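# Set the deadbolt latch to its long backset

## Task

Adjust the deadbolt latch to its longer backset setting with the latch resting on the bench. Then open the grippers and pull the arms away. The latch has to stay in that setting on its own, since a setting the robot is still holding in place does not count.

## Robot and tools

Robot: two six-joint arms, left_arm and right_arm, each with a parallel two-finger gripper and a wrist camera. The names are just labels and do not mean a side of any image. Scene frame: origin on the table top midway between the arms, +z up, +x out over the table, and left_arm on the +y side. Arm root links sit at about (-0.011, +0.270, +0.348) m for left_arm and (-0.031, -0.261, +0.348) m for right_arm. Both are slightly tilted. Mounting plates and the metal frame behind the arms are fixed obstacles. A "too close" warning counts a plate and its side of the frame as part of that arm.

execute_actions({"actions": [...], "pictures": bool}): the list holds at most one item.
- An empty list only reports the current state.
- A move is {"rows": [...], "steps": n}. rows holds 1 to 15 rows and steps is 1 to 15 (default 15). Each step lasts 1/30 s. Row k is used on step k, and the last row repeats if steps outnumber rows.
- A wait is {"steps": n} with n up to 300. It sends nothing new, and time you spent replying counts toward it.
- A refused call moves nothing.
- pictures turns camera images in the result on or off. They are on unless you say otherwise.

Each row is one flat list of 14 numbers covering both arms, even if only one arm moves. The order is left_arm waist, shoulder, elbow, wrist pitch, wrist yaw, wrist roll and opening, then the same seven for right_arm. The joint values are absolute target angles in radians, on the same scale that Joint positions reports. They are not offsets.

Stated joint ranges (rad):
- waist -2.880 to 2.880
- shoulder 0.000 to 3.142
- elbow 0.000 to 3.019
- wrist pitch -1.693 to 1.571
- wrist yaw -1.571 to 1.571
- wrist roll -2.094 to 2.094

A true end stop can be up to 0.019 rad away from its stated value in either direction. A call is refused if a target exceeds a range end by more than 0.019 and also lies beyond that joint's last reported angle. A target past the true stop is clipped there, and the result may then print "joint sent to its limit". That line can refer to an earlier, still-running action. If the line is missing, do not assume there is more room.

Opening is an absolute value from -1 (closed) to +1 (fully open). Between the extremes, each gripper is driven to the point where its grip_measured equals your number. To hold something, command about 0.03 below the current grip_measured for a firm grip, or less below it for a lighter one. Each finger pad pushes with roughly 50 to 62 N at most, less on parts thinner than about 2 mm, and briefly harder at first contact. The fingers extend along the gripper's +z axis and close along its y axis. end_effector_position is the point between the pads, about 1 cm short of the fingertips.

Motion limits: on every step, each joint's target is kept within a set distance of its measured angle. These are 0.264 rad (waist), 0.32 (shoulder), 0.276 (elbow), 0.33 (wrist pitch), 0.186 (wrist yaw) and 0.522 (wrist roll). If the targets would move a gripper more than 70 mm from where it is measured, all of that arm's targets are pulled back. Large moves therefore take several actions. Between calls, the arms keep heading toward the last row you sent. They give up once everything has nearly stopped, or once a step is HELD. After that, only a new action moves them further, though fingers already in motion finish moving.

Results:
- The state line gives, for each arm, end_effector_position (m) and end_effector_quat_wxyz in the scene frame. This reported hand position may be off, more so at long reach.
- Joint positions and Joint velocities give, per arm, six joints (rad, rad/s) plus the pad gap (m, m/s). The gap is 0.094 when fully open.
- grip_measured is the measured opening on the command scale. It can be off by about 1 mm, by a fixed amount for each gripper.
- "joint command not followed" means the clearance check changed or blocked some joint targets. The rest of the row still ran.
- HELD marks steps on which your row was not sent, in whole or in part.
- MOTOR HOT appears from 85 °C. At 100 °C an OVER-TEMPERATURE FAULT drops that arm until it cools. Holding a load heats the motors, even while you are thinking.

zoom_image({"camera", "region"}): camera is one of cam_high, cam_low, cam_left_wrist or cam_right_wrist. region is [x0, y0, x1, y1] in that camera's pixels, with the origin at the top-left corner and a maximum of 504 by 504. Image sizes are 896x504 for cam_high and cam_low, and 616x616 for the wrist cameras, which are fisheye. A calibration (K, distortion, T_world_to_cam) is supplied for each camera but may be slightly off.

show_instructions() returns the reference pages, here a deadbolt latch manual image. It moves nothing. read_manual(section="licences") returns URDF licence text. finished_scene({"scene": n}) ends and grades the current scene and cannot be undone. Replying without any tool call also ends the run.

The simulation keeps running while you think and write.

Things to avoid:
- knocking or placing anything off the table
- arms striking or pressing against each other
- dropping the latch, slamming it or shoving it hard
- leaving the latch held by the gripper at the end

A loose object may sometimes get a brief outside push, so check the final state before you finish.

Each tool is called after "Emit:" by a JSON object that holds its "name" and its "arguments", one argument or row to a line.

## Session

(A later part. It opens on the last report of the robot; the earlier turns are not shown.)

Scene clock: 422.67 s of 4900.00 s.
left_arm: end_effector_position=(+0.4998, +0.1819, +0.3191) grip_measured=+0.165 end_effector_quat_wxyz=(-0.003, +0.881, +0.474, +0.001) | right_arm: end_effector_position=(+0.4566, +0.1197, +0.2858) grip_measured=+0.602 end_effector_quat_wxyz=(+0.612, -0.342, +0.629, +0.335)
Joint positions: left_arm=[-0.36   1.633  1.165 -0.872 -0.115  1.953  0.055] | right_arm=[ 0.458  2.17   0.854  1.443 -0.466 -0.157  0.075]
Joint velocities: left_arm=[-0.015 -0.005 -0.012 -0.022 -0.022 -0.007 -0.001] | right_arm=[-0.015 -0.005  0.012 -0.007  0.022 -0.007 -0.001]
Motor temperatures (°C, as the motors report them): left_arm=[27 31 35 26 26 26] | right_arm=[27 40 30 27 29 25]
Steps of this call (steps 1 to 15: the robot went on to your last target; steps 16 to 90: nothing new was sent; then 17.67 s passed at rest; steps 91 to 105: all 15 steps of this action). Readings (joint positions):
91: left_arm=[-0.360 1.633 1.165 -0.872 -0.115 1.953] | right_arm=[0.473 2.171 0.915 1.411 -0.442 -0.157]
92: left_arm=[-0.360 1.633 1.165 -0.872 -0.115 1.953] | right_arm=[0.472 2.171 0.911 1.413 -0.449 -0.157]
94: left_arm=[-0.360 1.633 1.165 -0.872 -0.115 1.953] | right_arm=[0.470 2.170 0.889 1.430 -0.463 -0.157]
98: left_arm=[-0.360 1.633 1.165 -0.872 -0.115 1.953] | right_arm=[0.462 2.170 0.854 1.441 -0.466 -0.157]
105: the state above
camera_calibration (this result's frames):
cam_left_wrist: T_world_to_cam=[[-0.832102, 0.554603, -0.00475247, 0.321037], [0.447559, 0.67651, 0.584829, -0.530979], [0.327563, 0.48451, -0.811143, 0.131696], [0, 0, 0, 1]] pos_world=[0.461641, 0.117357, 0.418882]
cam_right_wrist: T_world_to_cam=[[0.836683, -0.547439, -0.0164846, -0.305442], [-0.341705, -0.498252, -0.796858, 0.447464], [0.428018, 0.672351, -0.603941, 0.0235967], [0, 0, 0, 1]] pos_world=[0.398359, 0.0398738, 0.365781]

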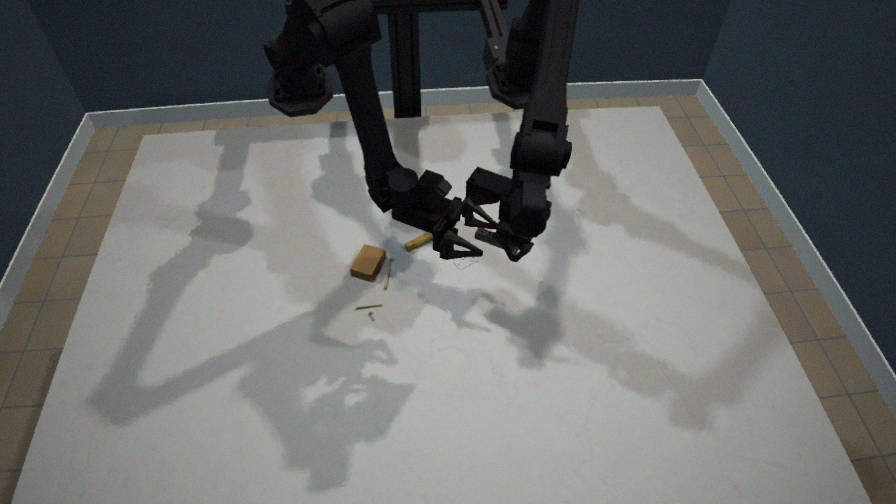

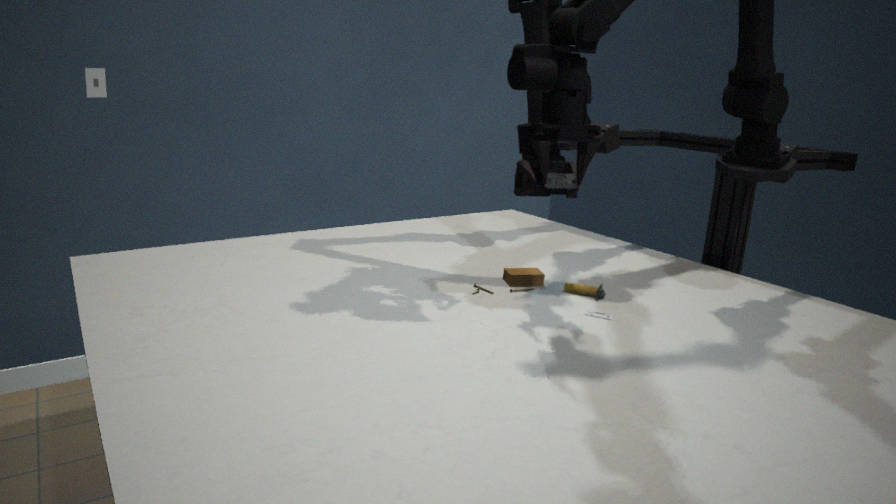

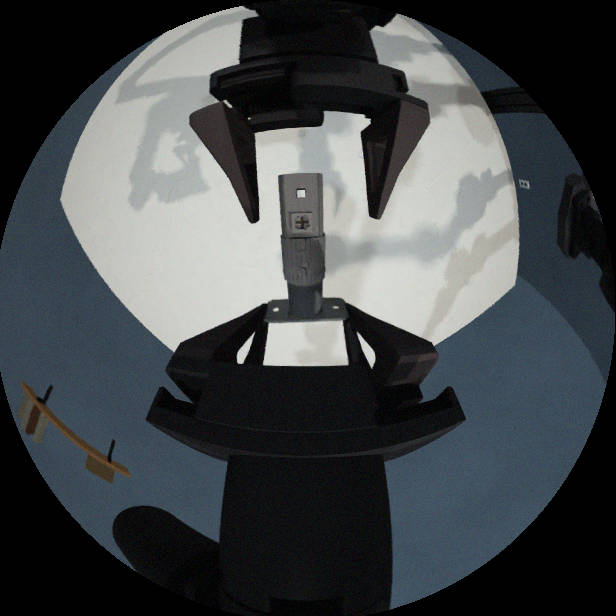

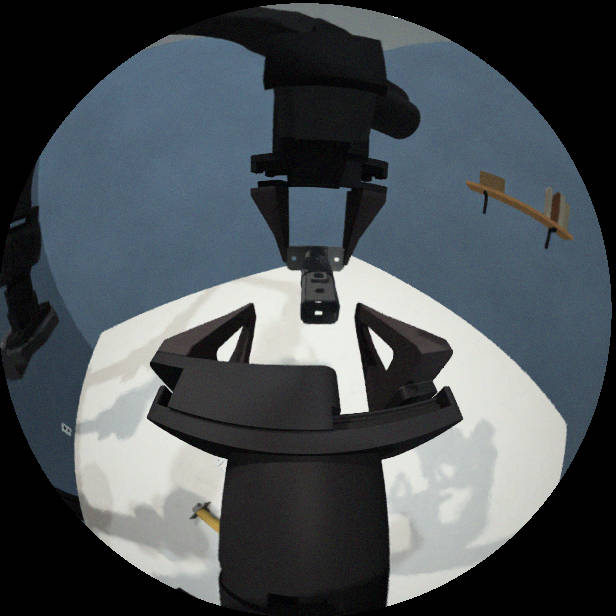

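Emit:
{"name": "execute_actions", "arguments": {
  "actions": [
    {"rows":[[-0.36,1.647,1.192,-0.885,-0.112,1.965,0.04,0.45,2.155,0.865,1.455,-0.46,-0.15,0.6],[-0.36,1.647,1.192,-0.885,-0.112,1.965,0.04,0.445,2.145,0.875,1.46,-0.455,-0.15,0.6]],"steps":15}
  ]
}}

Scene clock: 431.83 s of 4900.00 s.
left_arm: end_effector_position=(+0.4998, +0.1819, +0.3191) grip_measured=+0.165 end_effector_quat_wxyz=(-0.003, +0.881, +0.474, +0.001) | right_arm: end_effector_position=(+0.4625, +0.1205, +0.2930) grip_measured=+0.602 end_effector_quat_wxyz=(+0.620, -0.339, +0.625, +0.332)
Joint positions: left_arm=[-0.36   1.633  1.165 -0.872 -0.115  1.953  0.055] | right_arm=[ 0.458  2.159  0.861  1.443 -0.458 -0.157  0.075]
Joint velocities: left_arm=[-0.005  0.005 -0.002  0.007  0.051  0.022  0.001] | right_arm=[-0.005 -0.005  0.017 -0.012 -0.037  0.007  0.   ]
Motor temperatures (°C, as the motors report them): left_arm=[27 31 35 26 26 26] | right_arm=[27 40 30 27 29 25]
Steps of this call (steps 1 to 15: the robot went on to your last target; steps 16 to 90: nothing new was sent; then 5.67 s passed at rest; steps 91 to 105: all 15 steps of this action). Readings (joint positions):
91: left_arm=[-0.360 1.633 1.165 -0.872 -0.115 1.953] | right_arm=[0.458 2.170 0.854 1.443 -0.465 -0.157]
92: left_arm=[-0.360 1.633 1.165 -0.872 -0.115 1.953] | right_arm=[0.458 2.169 0.854 1.443 -0.462 -0.157]
94: left_arm=[-0.360 1.633 1.165 -0.872 -0.115 1.953] | right_arm=[0.458 2.168 0.856 1.443 -0.458 -0.157]
98: left_arm=[-0.360 1.633 1.165 -0.872 -0.115 1.953] | right_arm=[0.458 2.162 0.860 1.443 -0.458 -0.157]
105: the state above
camera_calibration (this result's frames):
cam_left_wrist: T_world_to_cam=[[-0.832102, 0.554603, -0.00475247, 0.321037], [0.447559, 0.67651, 0.584829, -0.530979], [0.327563, 0.48451, -0.811143, 0.131696], [0, 0, 0, 1]] pos_world=[0.461641, 0.117357, 0.418882]
cam_right_wrist: T_world_to_cam=[[0.831023, -0.556173, -0.008569, -0.308481], [-0.33533, -0.488634, -0.805475, 0.454115], [0.443796, 0.672242, -0.592567, 0.0143089], [0, 0, 0, 1]] pos_world=[0.402283, 0.0407081, 0.371614]

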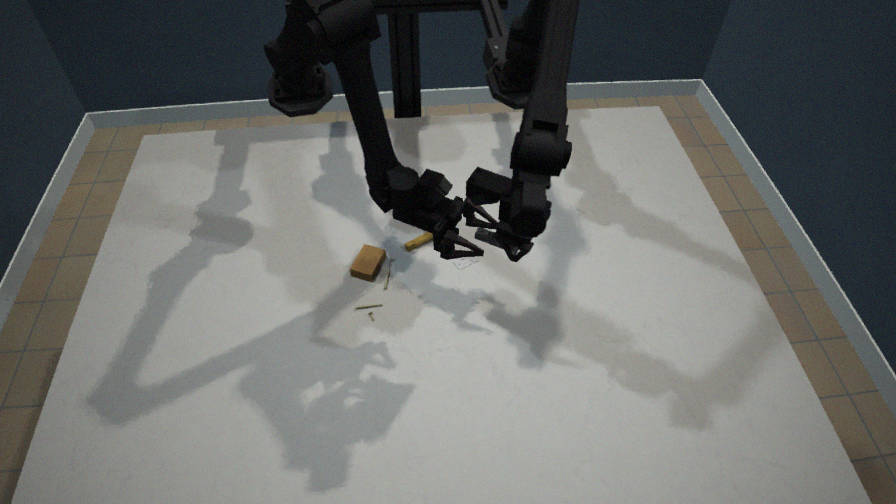

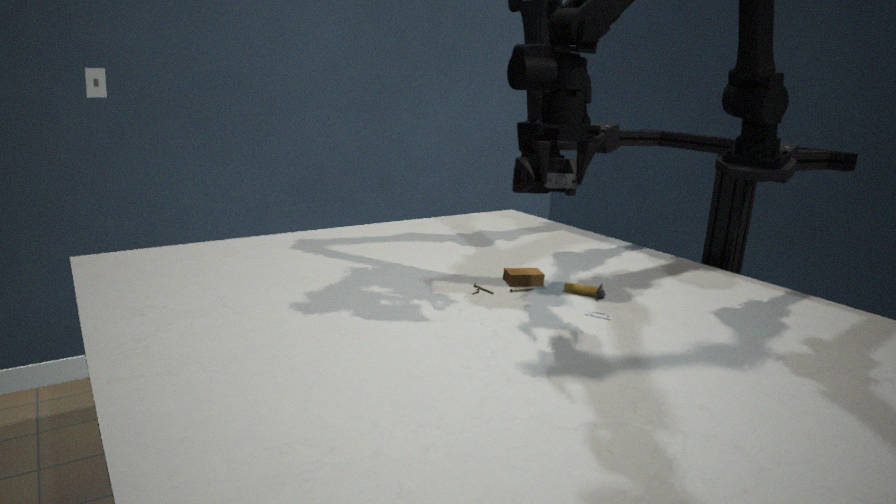

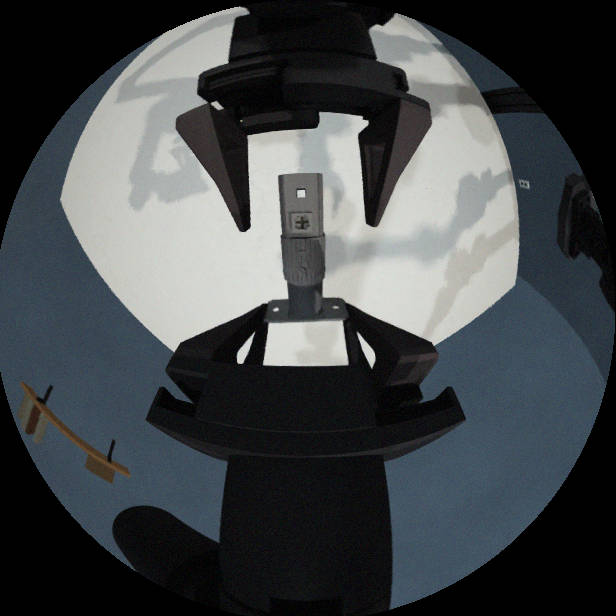

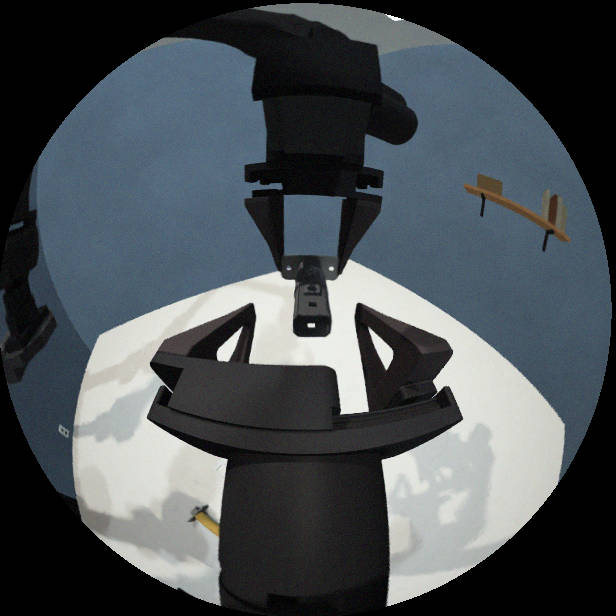

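Emit:
{"name": "execute_actions", "arguments": {
  "actions": [
    {"rows":[[-0.36,1.647,1.192,-0.885,-0.112,1.965,0.04,0.44,2.15,0.865,1.445,-0.458,-0.15,0.4],[-0.36,1.647,1.192,-0.885,-0.112,1.965,0.04,0.44,2.15,0.865,1.445,-0.458,-0.15,0.2],[-0.36,1.647,1.192,-0.885,-0.112,1.965,0.04,0.44,2.15,0.865,1.445,-0.458,-0.15,0.0],[-0.36,1.647,1.192,-0.885,-0.112,1.965,0.04,0.44,2.15,0.865,1.445,-0.458,-0.15,-0.2],[-0.36,1.647,1.192,-0.885,-0.112,1.965,0.04,0.44,2.15,0.865,1.445,-0.458,-0.15,-0.3],[-0.36,1.647,1.192,-0.885,-0.112,1.965,0.04,0.44,2.15,0.865,1.445,-0.458,-0.15,-0.35]],"steps":15}
  ]
}}

Scene clock: 440.53 s of 4900.00 s.
left_arm: end_effector_position=(+0.4998, +0.1819, +0.3191) grip_measured=+0.165 end_effector_quat_wxyz=(-0.003, +0.881, +0.474, +0.001) | right_arm: end_effector_position=(+0.4643, +0.1181, +0.2926) grip_measured=-0.349 end_effector_quat_wxyz=(+0.620, -0.338, +0.626, +0.330)
Joint positions: left_arm=[-0.36   1.633  1.165 -0.872 -0.115  1.953  0.055] | right_arm=[ 0.453  2.159  0.861  1.443 -0.458 -0.157  0.031]
Joint velocities: left_arm=[-0.005 -0.005 -0.012 -0.022  0.022  0.007 -0.   ] | right_arm=[ 0.005 -0.005  0.007 -0.027 -0.007  0.007  0.001]
Motor temperatures (°C, as the motors report them): left_arm=[27 31 35 26 26 26] | right_arm=[27 40 30 27 29 25]
Steps of this call (steps 1 to 15: the robot went on to your last target; steps 16 to 90: nothing new was sent; then 5.20 s passed at rest; steps 91 to 105: all 15 steps of this action). Readings (joint positions):
91: left_arm=[-0.360 1.633 1.165 -0.872 -0.115 1.953] | right_arm=[0.458 2.159 0.861 1.443 -0.458 -0.157]
92: left_arm=[-0.360 1.633 1.165 -0.872 -0.115 1.953] | right_arm=[0.457 2.159 0.861 1.443 -0.458 -0.157]
94: left_arm=[-0.360 1.633 1.165 -0.872 -0.115 1.953] | right_arm=[0.456 2.159 0.861 1.443 -0.458 -0.157]
98: left_arm=[-0.360 1.633 1.165 -0.872 -0.115 1.953] | right_arm=[0.453 2.159 0.861 1.443 -0.458 -0.157]
105: the state above
camera_calibration (this result's frames):
cam_left_wrist: T_world_to_cam=[[-0.832102, 0.554603, -0.00475247, 0.321037], [0.447559, 0.67651, 0.584829, -0.530979], [0.327563, 0.48451, -0.811143, 0.131696], [0, 0, 0, 1]] pos_world=[0.461641, 0.117357, 0.418882]
cam_right_wrist: T_world_to_cam=[[0.828346, -0.560162, -0.00786352, -0.309851], [-0.337672, -0.488039, -0.804858, 0.453983], [0.447013, 0.669356, -0.593416, 0.0139501], [0, 0, 0, 1]] pos_world=[0.403726, 0.038657, 0.371234]

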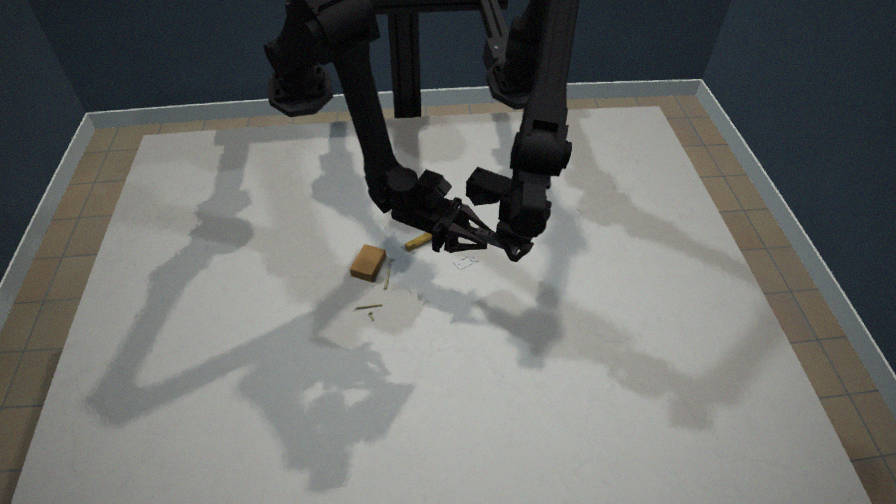

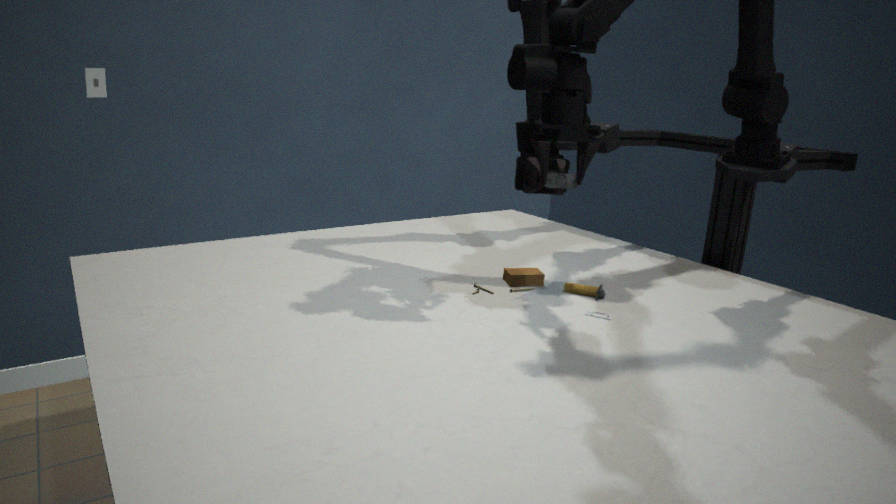

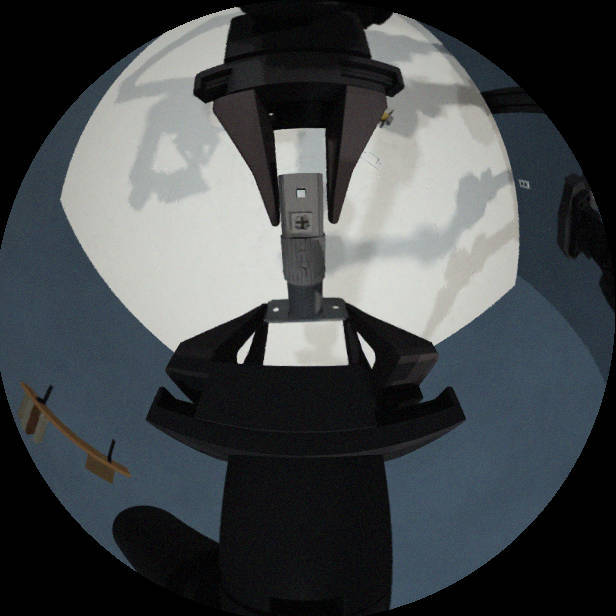

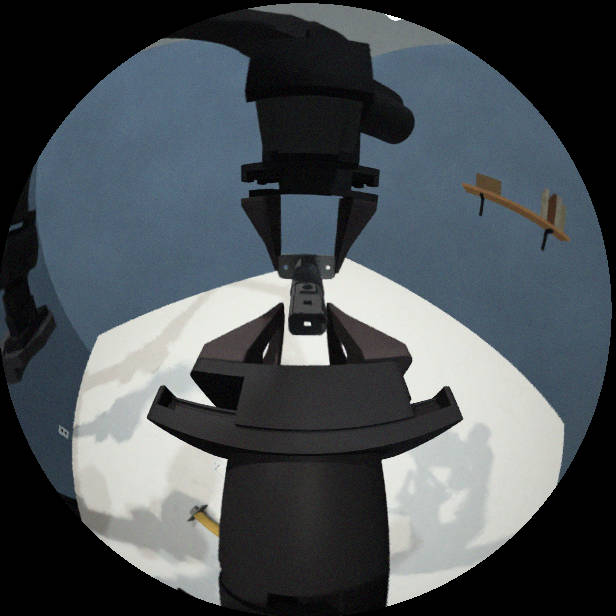

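Emit:
{"name": "execute_actions", "arguments": {
  "actions": []
}}

Scene clock: 460.50 s of 4900.00 s.
left_arm: end_effector_position=(+0.4998, +0.1819, +0.3191) grip_measured=+0.165 end_effector_quat_wxyz=(-0.003, +0.881, +0.474, +0.001) | right_arm: end_effector_position=(+0.4643, +0.1181, +0.2926) grip_measured=-0.349 end_effector_quat_wxyz=(+0.620, -0.338, +0.626, +0.330)
Joint positions: left_arm=[-0.36   1.633  1.165 -0.872 -0.115  1.953  0.055] | right_arm=[ 0.453  2.159  0.861  1.443 -0.458 -0.157  0.031]
Joint velocities: left_arm=[-0.015 -0.005 -0.012 -0.002 -0.037  0.007 -0.   ] | right_arm=[-0.015 -0.015 -0.017  0.007  0.022  0.037  0.001]
Motor temperatures (°C, as the motors report them): left_arm=[27 31 35 26 26 26] | right_arm=[27 41 30 27 29 25]
Steps of this call (steps 1 to 15: the robot went on to your last target; steps 16 to 90: nothing new was sent; then 16.97 s passed at rest). Readings (joint positions):
1: left_arm=[-0.360 1.633 1.165 -0.872 -0.115 1.953] | right_arm=[0.453 2.159 0.861 1.443 -0.458 -0.157]
2: left_arm=[-0.360 1.633 1.165 -0.872 -0.115 1.953] | right_arm=[0.453 2.159 0.861 1.443 -0.458 -0.157]
4: left_arm=[-0.360 1.633 1.165 -0.872 -0.115 1.953] | right_arm=[0.453 2.159 0.861 1.443 -0.458 -0.157]
8: left_arm=[-0.360 1.633 1.165 -0.872 -0.115 1.953] | right_arm=[0.453 2.159 0.861 1.443 -0.458 -0.157]
90: the state above
All arms were judged still, so your last target was given up. Only a new action makes them travel on or press farther. Fingers that are still opening or closing keep moving.
camera_calibration (this result's frames):
cam_left_wrist: T_world_to_cam=[[-0.832102, 0.554603, -0.00475247, 0.321037], [0.447559, 0.67651, 0.584829, -0.530979], [0.327563, 0.48451, -0.811143, 0.131696], [0, 0, 0, 1]] pos_world=[0.461641, 0.117357, 0.418882]
cam_right_wrist: T_world_to_cam=[[0.828346, -0.560162, -0.00786352, -0.309851], [-0.337672, -0.488039, -0.804858, 0.453983], [0.447013, 0.669356, -0.593416, 0.0139501], [0, 0, 0, 1]] pos_world=[0.403726, 0.038657, 0.371234]

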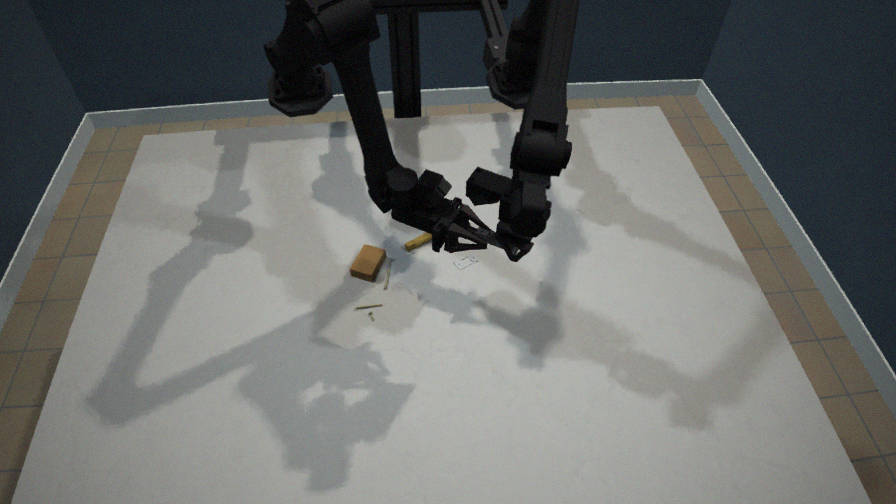

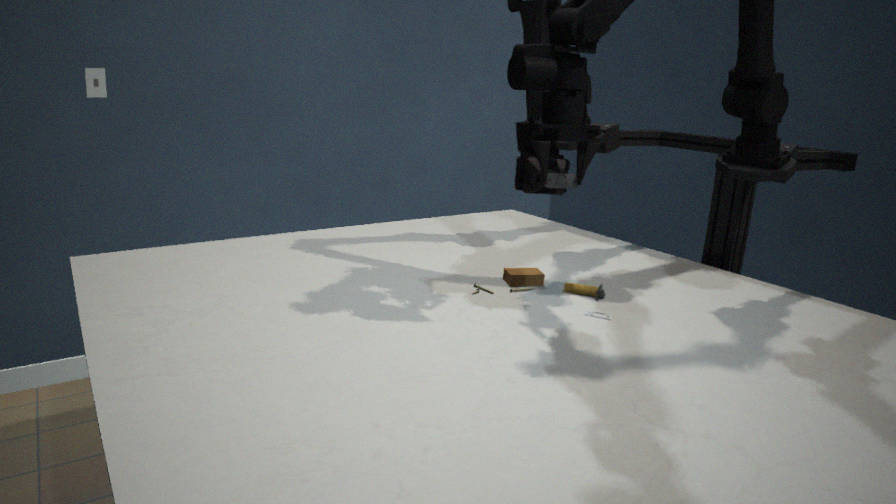

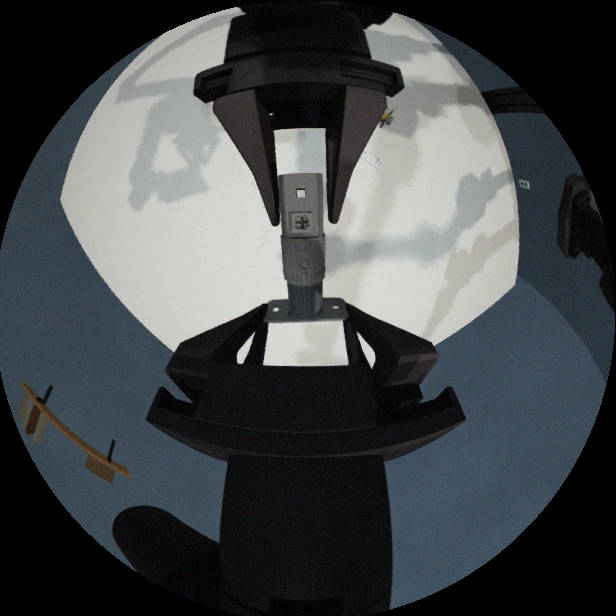

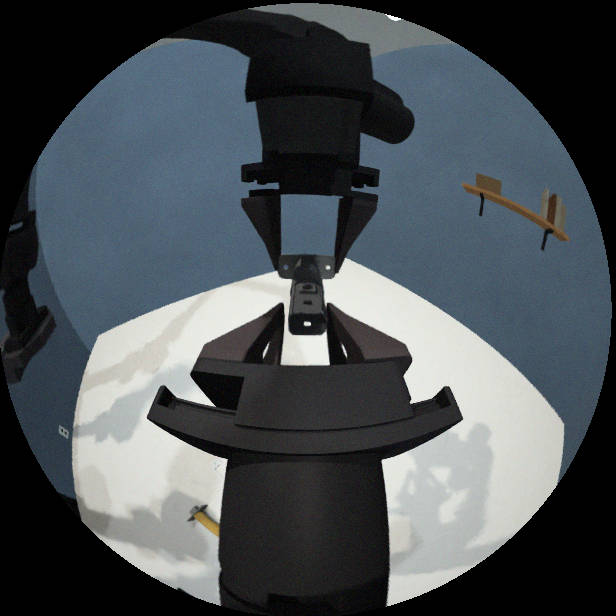

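Emit:
{"name": "execute_actions", "arguments": {
  "actions": [
    {"rows": [[-0.36,1.647,1.192,-0.885,-0.112,1.965,0.04,0.44,2.15,0.865,1.445,-0.458,-0.15,-0.7]], "steps": 15}
  ]
}}

Scene clock: 465.20 s of 4900.00 s.
left_arm: end_effector_position=(+0.4995, +0.1819, +0.3191) grip_measured=+0.165 end_effector_quat_wxyz=(-0.003, +0.881, +0.473, +0.000) | right_arm: end_effector_position=(+0.4646, +0.1178, +0.2925) grip_measured=-0.574 end_effector_quat_wxyz=(+0.621, -0.337, +0.627, +0.330)
Joint positions: left_arm=[-0.36   1.633  1.165 -0.873 -0.115  1.955  0.055] | right_arm=[ 0.453  2.159  0.861  1.443 -0.457 -0.157  0.02 ]
Joint velocities: left_arm=[-0.005 -0.005  0.002 -0.002 -0.066 -0.081  0.001] | right_arm=[ 0.005 -0.005 -0.032 -0.017 -0.007  0.022  0.001]
Motor temperatures (°C, as the motors report them): left_arm=[27 31 35 26 26 26] | right_arm=[27 41 30 27 29 25]
Steps of this call (steps 1 to 90: nothing new was sent; then 1.20 s passed at rest; steps 91 to 105: all 15 steps of this action). Readings (joint positions):
91: left_arm=[-0.360 1.633 1.165 -0.872 -0.115 1.953] | right_arm=[0.453 2.159 0.861 1.443 -0.458 -0.157]
92: left_arm=[-0.360 1.633 1.165 -0.872 -0.115 1.954] | right_arm=[0.453 2.159 0.861 1.443 -0.457 -0.157]
94: left_arm=[-0.360 1.633 1.165 -0.873 -0.115 1.955] | right_arm=[0.453 2.159 0.861 1.443 -0.457 -0.157]
98: left_arm=[-0.360 1.633 1.165 -0.873 -0.115 1.955] | right_arm=[0.453 2.159 0.861 1.443 -0.457 -0.157]
105: the state above
camera_calibration (this result's frames):
cam_left_wrist: T_world_to_cam=[[-0.831191, 0.555974, -0.00383683, 0.319806], [0.449376, 0.675858, 0.584189, -0.531431], [0.327387, 0.483849, -0.811608, 0.132151], [0, 0, 0, 1]] pos_world=[0.461367, 0.117427, 0.418938]
cam_right_wrist: T_world_to_cam=[[0.827716, -0.561093, -0.00779879, -0.309819], [-0.338265, -0.487818, -0.804742, 0.45411], [0.447731, 0.668736, -0.593574, 0.0137656], [0, 0, 0, 1]] pos_world=[0.403888, 0.0384805, 0.371196]

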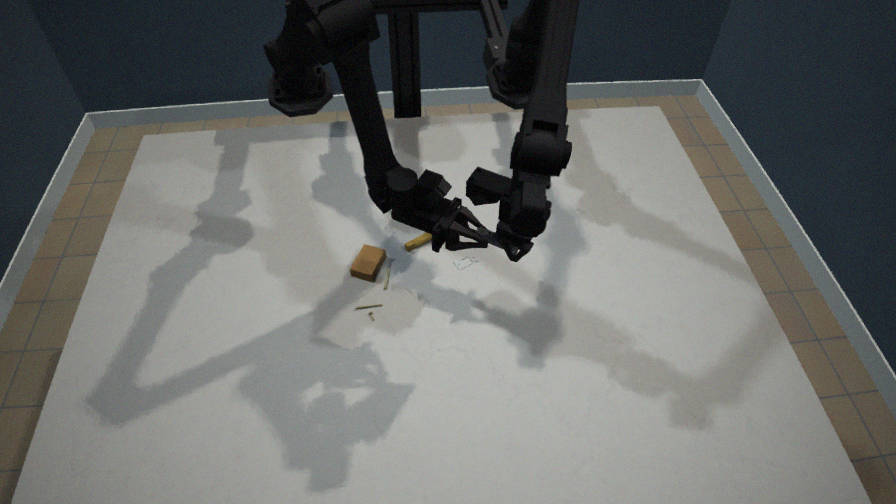

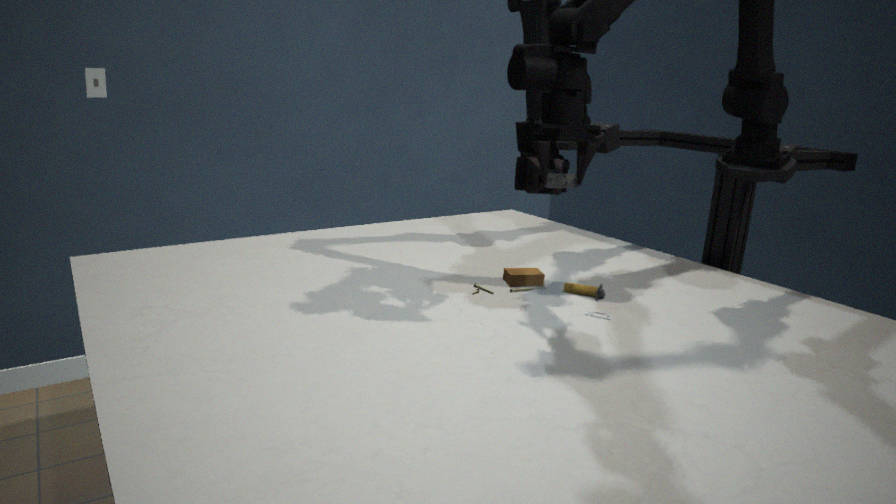

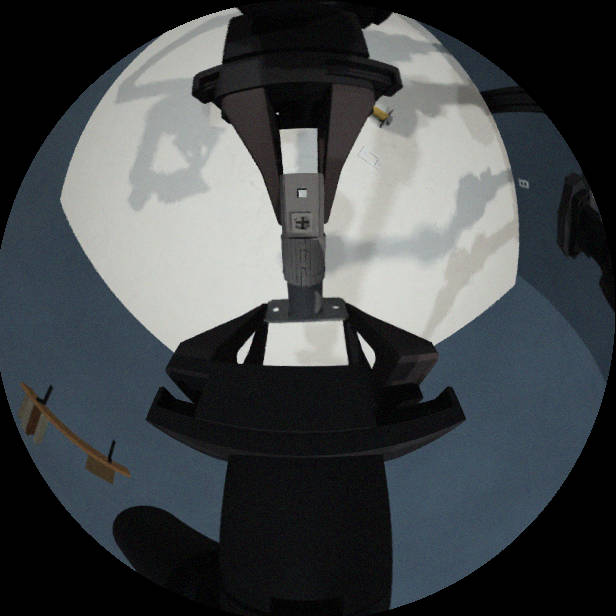

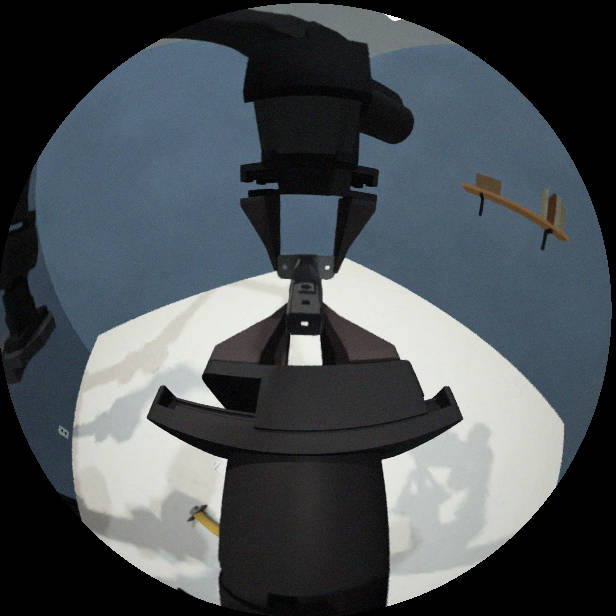

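Emit:
{"name": "execute_actions", "arguments": {
  "actions": [
    {"rows": [[-0.36,1.647,1.192,-0.885,-0.112,1.965,0.04,0.44,2.15,0.865,1.445,-0.458,-0.1,-0.68],[-0.36,1.647,1.192,-0.885,-0.112,1.965,0.04,0.44,2.15,0.865,1.445,-0.458,-0.05,-0.68],[-0.36,1.647,1.192,-0.885,-0.112,1.965,0.04,0.44,2.15,0.865,1.445,-0.458,0.0,-0.68],[-0.36,1.647,1.192,-0.885,-0.112,1.965,0.04,0.44,2.15,0.865,1.445,-0.458,0.05,-0.68],[-0.36,1.647,1.192,-0.885,-0.112,1.965,0.04,0.44,2.15,0.865,1.445,-0.458,0.1,-0.68],[-0.36,1.647,1.192,-0.885,-0.112,1.965,0.04,0.44,2.15,0.865,1.445,-0.458,0.15,-0.68],[-0.36,1.647,1.192,-0.885,-0.112,1.965,0.04,0.44,2.15,0.865,1.445,-0.458,0.2,-0.68],[-0.36,1.647,1.192,-0.885,-0.112,1.965,0.04,0.44,2.15,0.865,1.445,-0.458,0.25,-0.68],[-0.36,1.647,1.192,-0.885,-0.112,1.965,0.04,0.44,2.15,0.865,1.445,-0.458,0.3,-0.68],[-0.36,1.647,1.192,-0.885,-0.112,1.965,0.04,0.44,2.15,0.865,1.445,-0.458,0.35,-0.68],[-0.36,1.647,1.192,-0.885,-0.112,1.965,0.04,0.44,2.15,0.865,1.445,-0.458,0.4,-0.68],[-0.36,1.647,1.192,-0.885,-0.112,1.965,0.04,0.44,2.15,0.865,1.445,-0.458,0.45,-0.68],[-0.36,1.647,1.192,-0.885,-0.112,1.965,0.04,0.44,2.15,0.865,1.445,-0.458,0.5,-0.68]], "steps": 15}
  ]
}}

Scene clock: 478.00 s of 4900.00 s.
left_arm: end_effector_position=(+0.4995, +0.1817, +0.3191) grip_measured=+0.165 end_effector_quat_wxyz=(-0.003, +0.881, +0.473, -0.000) | right_arm: end_effector_position=(+0.4622, +0.1196, +0.2930) grip_measured=-0.574 end_effector_quat_wxyz=(+0.513, -0.171, +0.690, +0.482)
Joint positions: left_arm=[-0.36   1.633  1.165 -0.873 -0.113  1.955  0.055] | right_arm=[ 0.453  2.159  0.861  1.443 -0.472  0.359  0.02 ]
Joint velocities: left_arm=[ 0.005 -0.005  0.002  0.002  0.022  0.007 -0.   ] | right_arm=[-0.005 -0.015 -0.002  0.017 -0.051  0.799 -0.   ]
Motor temperatures (°C, as the motors report them): left_arm=[27 31 35 26 26 26] | right_arm=[27 41 30 27 29 25]
Steps of this call (steps 1 to 15: the robot went on to your last target; steps 16 to 90: nothing new was sent; then 9.30 s passed at rest; steps 91 to 105: all 15 steps of this action). Readings (joint positions):
91: left_arm=[-0.360 1.633 1.165 -0.873 -0.115 1.955] | right_arm=[0.453 2.159 0.861 1.443 -0.457 -0.151]
92: left_arm=[-0.360 1.633 1.165 -0.873 -0.115 1.955] | right_arm=[0.453 2.159 0.861 1.443 -0.457 -0.136]
94: left_arm=[-0.360 1.633 1.165 -0.873 -0.115 1.955] | right_arm=[0.453 2.159 0.861 1.443 -0.458 -0.087]
98: left_arm=[-0.360 1.633 1.165 -0.873 -0.114 1.955] | right_arm=[0.453 2.159 0.861 1.443 -0.463 0.061]
105: the state above
camera_calibration (this result's frames):
cam_left_wrist: T_world_to_cam=[[-0.831196, 0.555963, -0.00441405, 0.320093], [0.449551, 0.676733, 0.583041, -0.531112], [0.327136, 0.482637, -0.812431, 0.1329], [0, 0, 0, 1]] pos_world=[0.461346, 0.117319, 0.419045]
cam_right_wrist: T_world_to_cam=[[0.721079, -0.4798, -0.499836, -0.123135], [-0.664326, -0.273912, -0.695445, 0.547621], [0.196763, 0.833525, -0.516256, 0.0875538], [0, 0, 0, 1]] pos_world=[0.435361, 0.0179414, 0.364493]

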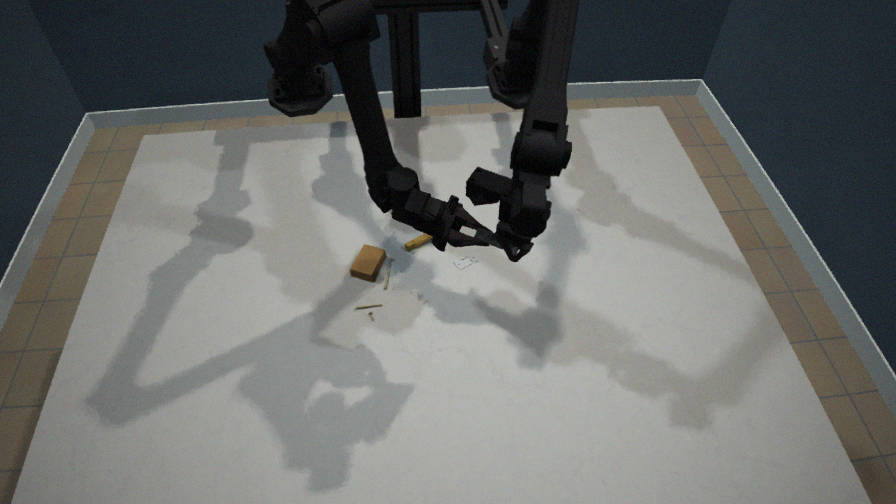

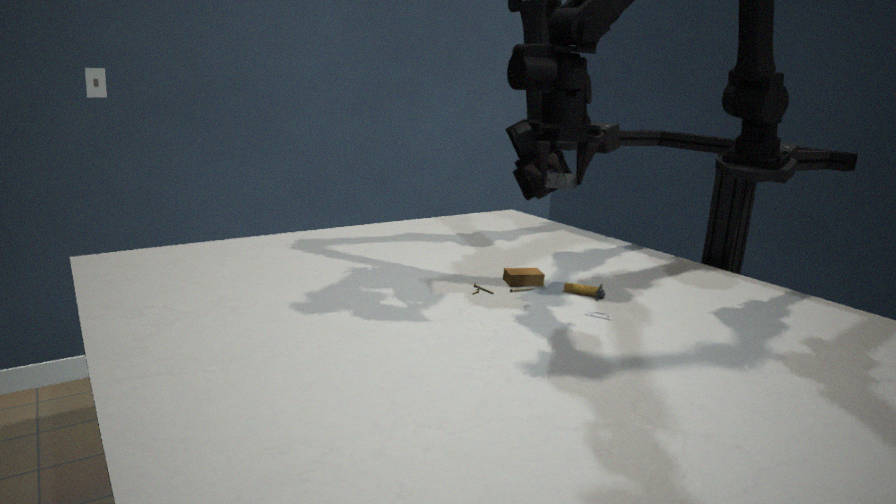

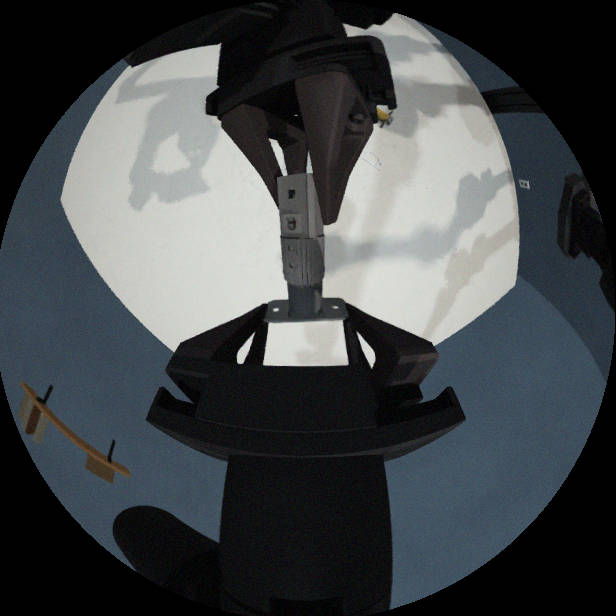

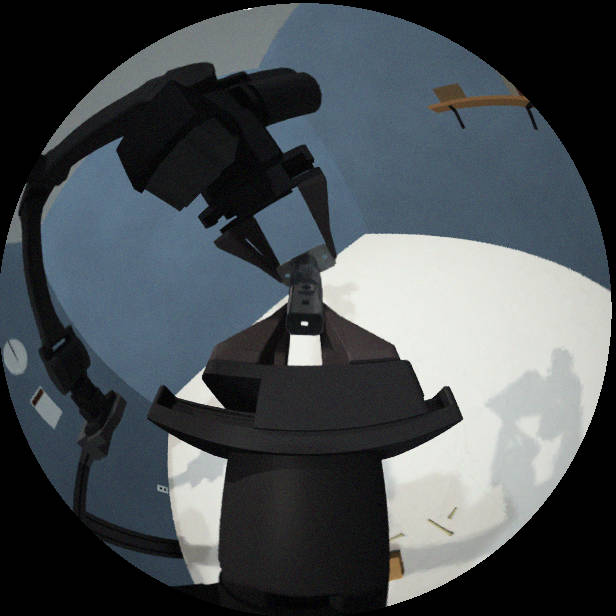

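Turning. Continue.

Emit:
{"name": "execute_actions", "arguments": {
  "actions": [
    {"rows": [[-0.36,1.647,1.192,-0.885,-0.112,1.965,0.04,0.44,2.15,0.865,1.445,-0.458,0.6,-0.68],[-0.36,1.647,1.192,-0.885,-0.112,1.965,0.04,0.44,2.15,0.865,1.445,-0.458,0.6,-0.68],[-0.36,1.647,1.192,-0.885,-0.112,1.965,0.04,0.44,2.15,0.865,1.445,-0.458,0.65,-0.68],[-0.36,1.647,1.192,-0.885,-0.112,1.965,0.04,0.44,2.15,0.865,1.445,-0.458,0.7,-0.68],[-0.36,1.647,1.192,-0.885,-0.112,1.965,0.04,0.44,2.15,0.865,1.445,-0.458,0.75,-0.68],[-0.36,1.647,1.192,-0.885,-0.112,1.965,0.04,0.44,2.15,0.865,1.445,-0.458,0.8,-0.68],[-0.36,1.647,1.192,-0.885,-0.112,1.965,0.04,0.44,2.15,0.865,1.445,-0.458,0.85,-0.68],[-0.36,1.647,1.192,-0.885,-0.112,1.965,0.04,0.44,2.15,0.865,1.445,-0.458,0.9,-0.68],[-0.36,1.647,1.192,-0.885,-0.112,1.965,0.04,0.44,2.15,0.865,1.445,-0.458,0.95,-0.68],[-0.36,1.647,1.192,-0.885,-0.112,1.965,0.04,0.44,2.15,0.865,1.445,-0.458,1.0,-0.68]], "steps": 15}
  ]
}}

Scene clock: 486.60 s of 4900.00 s.
left_arm: end_effector_position=(+0.5007, +0.1821, +0.3187) grip_measured=+0.165 end_effector_quat_wxyz=(-0.004, +0.878, +0.479, +0.001) | right_arm: end_effector_position=(+0.4605, +0.1216, +0.2953) grip_measured=-0.575 end_effector_quat_wxyz=(+0.375, +0.005, +0.709, +0.597)
Joint positions: left_arm=[-0.36   1.635  1.168 -0.873 -0.117  1.94   0.055] | right_arm=[ 0.457  2.156  0.86   1.445 -0.475  0.866  0.02 ]
Joint velocities: left_arm=[-0.005 -0.015 -0.007  0.007 -0.037 -0.037  0.001] | right_arm=[-0.005  0.015 -0.027  0.002 -0.095  0.227  0.   ]
Motor temperatures (°C, as the motors report them): left_arm=[27 31 35 26 26 26] | right_arm=[27 41 30 27 29 25]
Steps of this call (steps 1 to 30: the robot went on to your last target; steps 31 to 90: nothing new was sent; then 5.10 s passed at rest; steps 91 to 105: all 15 steps of this action). Readings (joint positions):
91: left_arm=[-0.360 1.633 1.165 -0.873 -0.114 1.955] | right_arm=[0.455 2.159 0.861 1.443 -0.475 0.499]
92: left_arm=[-0.360 1.633 1.165 -0.873 -0.115 1.955] | right_arm=[0.455 2.159 0.861 1.443 -0.475 0.517]
94: left_arm=[-0.360 1.634 1.166 -0.873 -0.115 1.955] | right_arm=[0.455 2.158 0.861 1.443 -0.475 0.564]
98: left_arm=[-0.360 1.635 1.168 -0.873 -0.115 1.954] | right_arm=[0.456 2.156 0.861 1.444 -0.475 0.703]
105: the state above
camera_calibration (this result's frames):
cam_left_wrist: T_world_to_cam=[[-0.839384, 0.543529, -0.00327396, 0.326854], [0.438665, 0.680972, 0.586387, -0.528145], [0.320948, 0.490768, -0.810024, 0.13285], [0, 0, 0, 1]] pos_world=[0.463396, 0.116799, 0.418379]
cam_right_wrist: T_world_to_cam=[[0.427924, -0.286632, -0.85716, 0.0972195], [-0.903674, -0.118977, -0.41136, 0.556174], [0.0159267, 0.950624, -0.309935, 0.0955685], [0, 0, 0, 1]] pos_world=[0.459475, 0.00318824, 0.34174]

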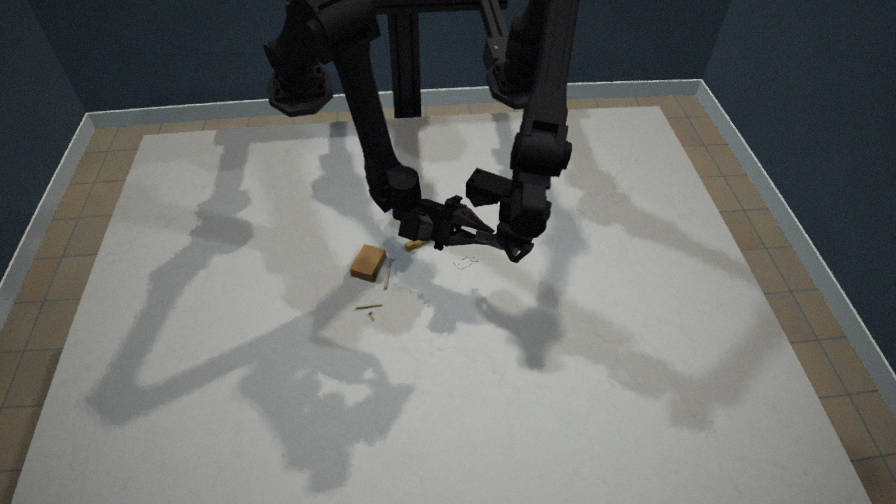

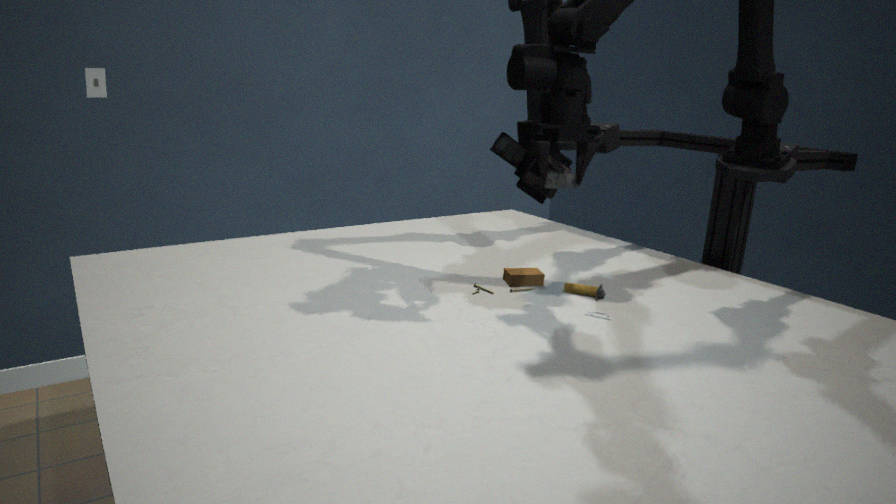

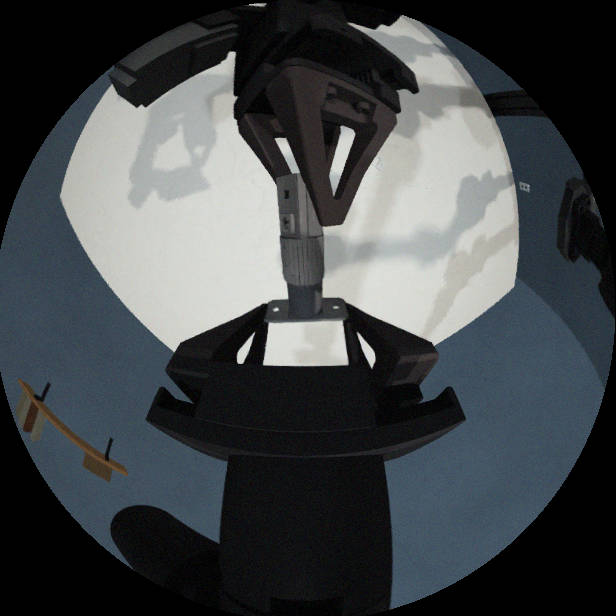

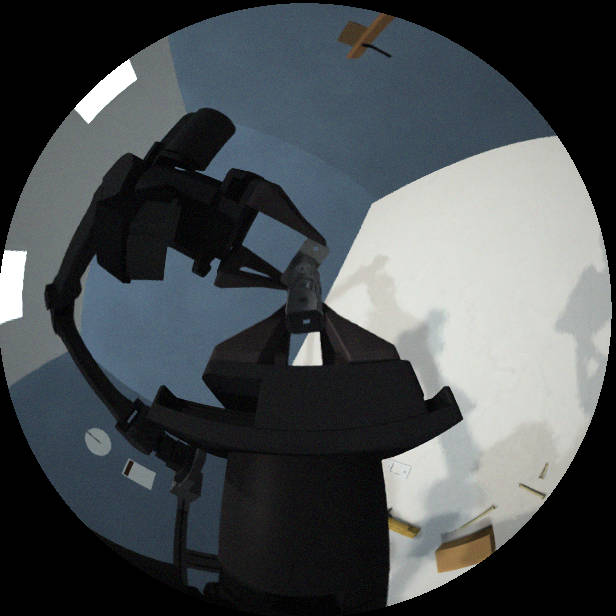

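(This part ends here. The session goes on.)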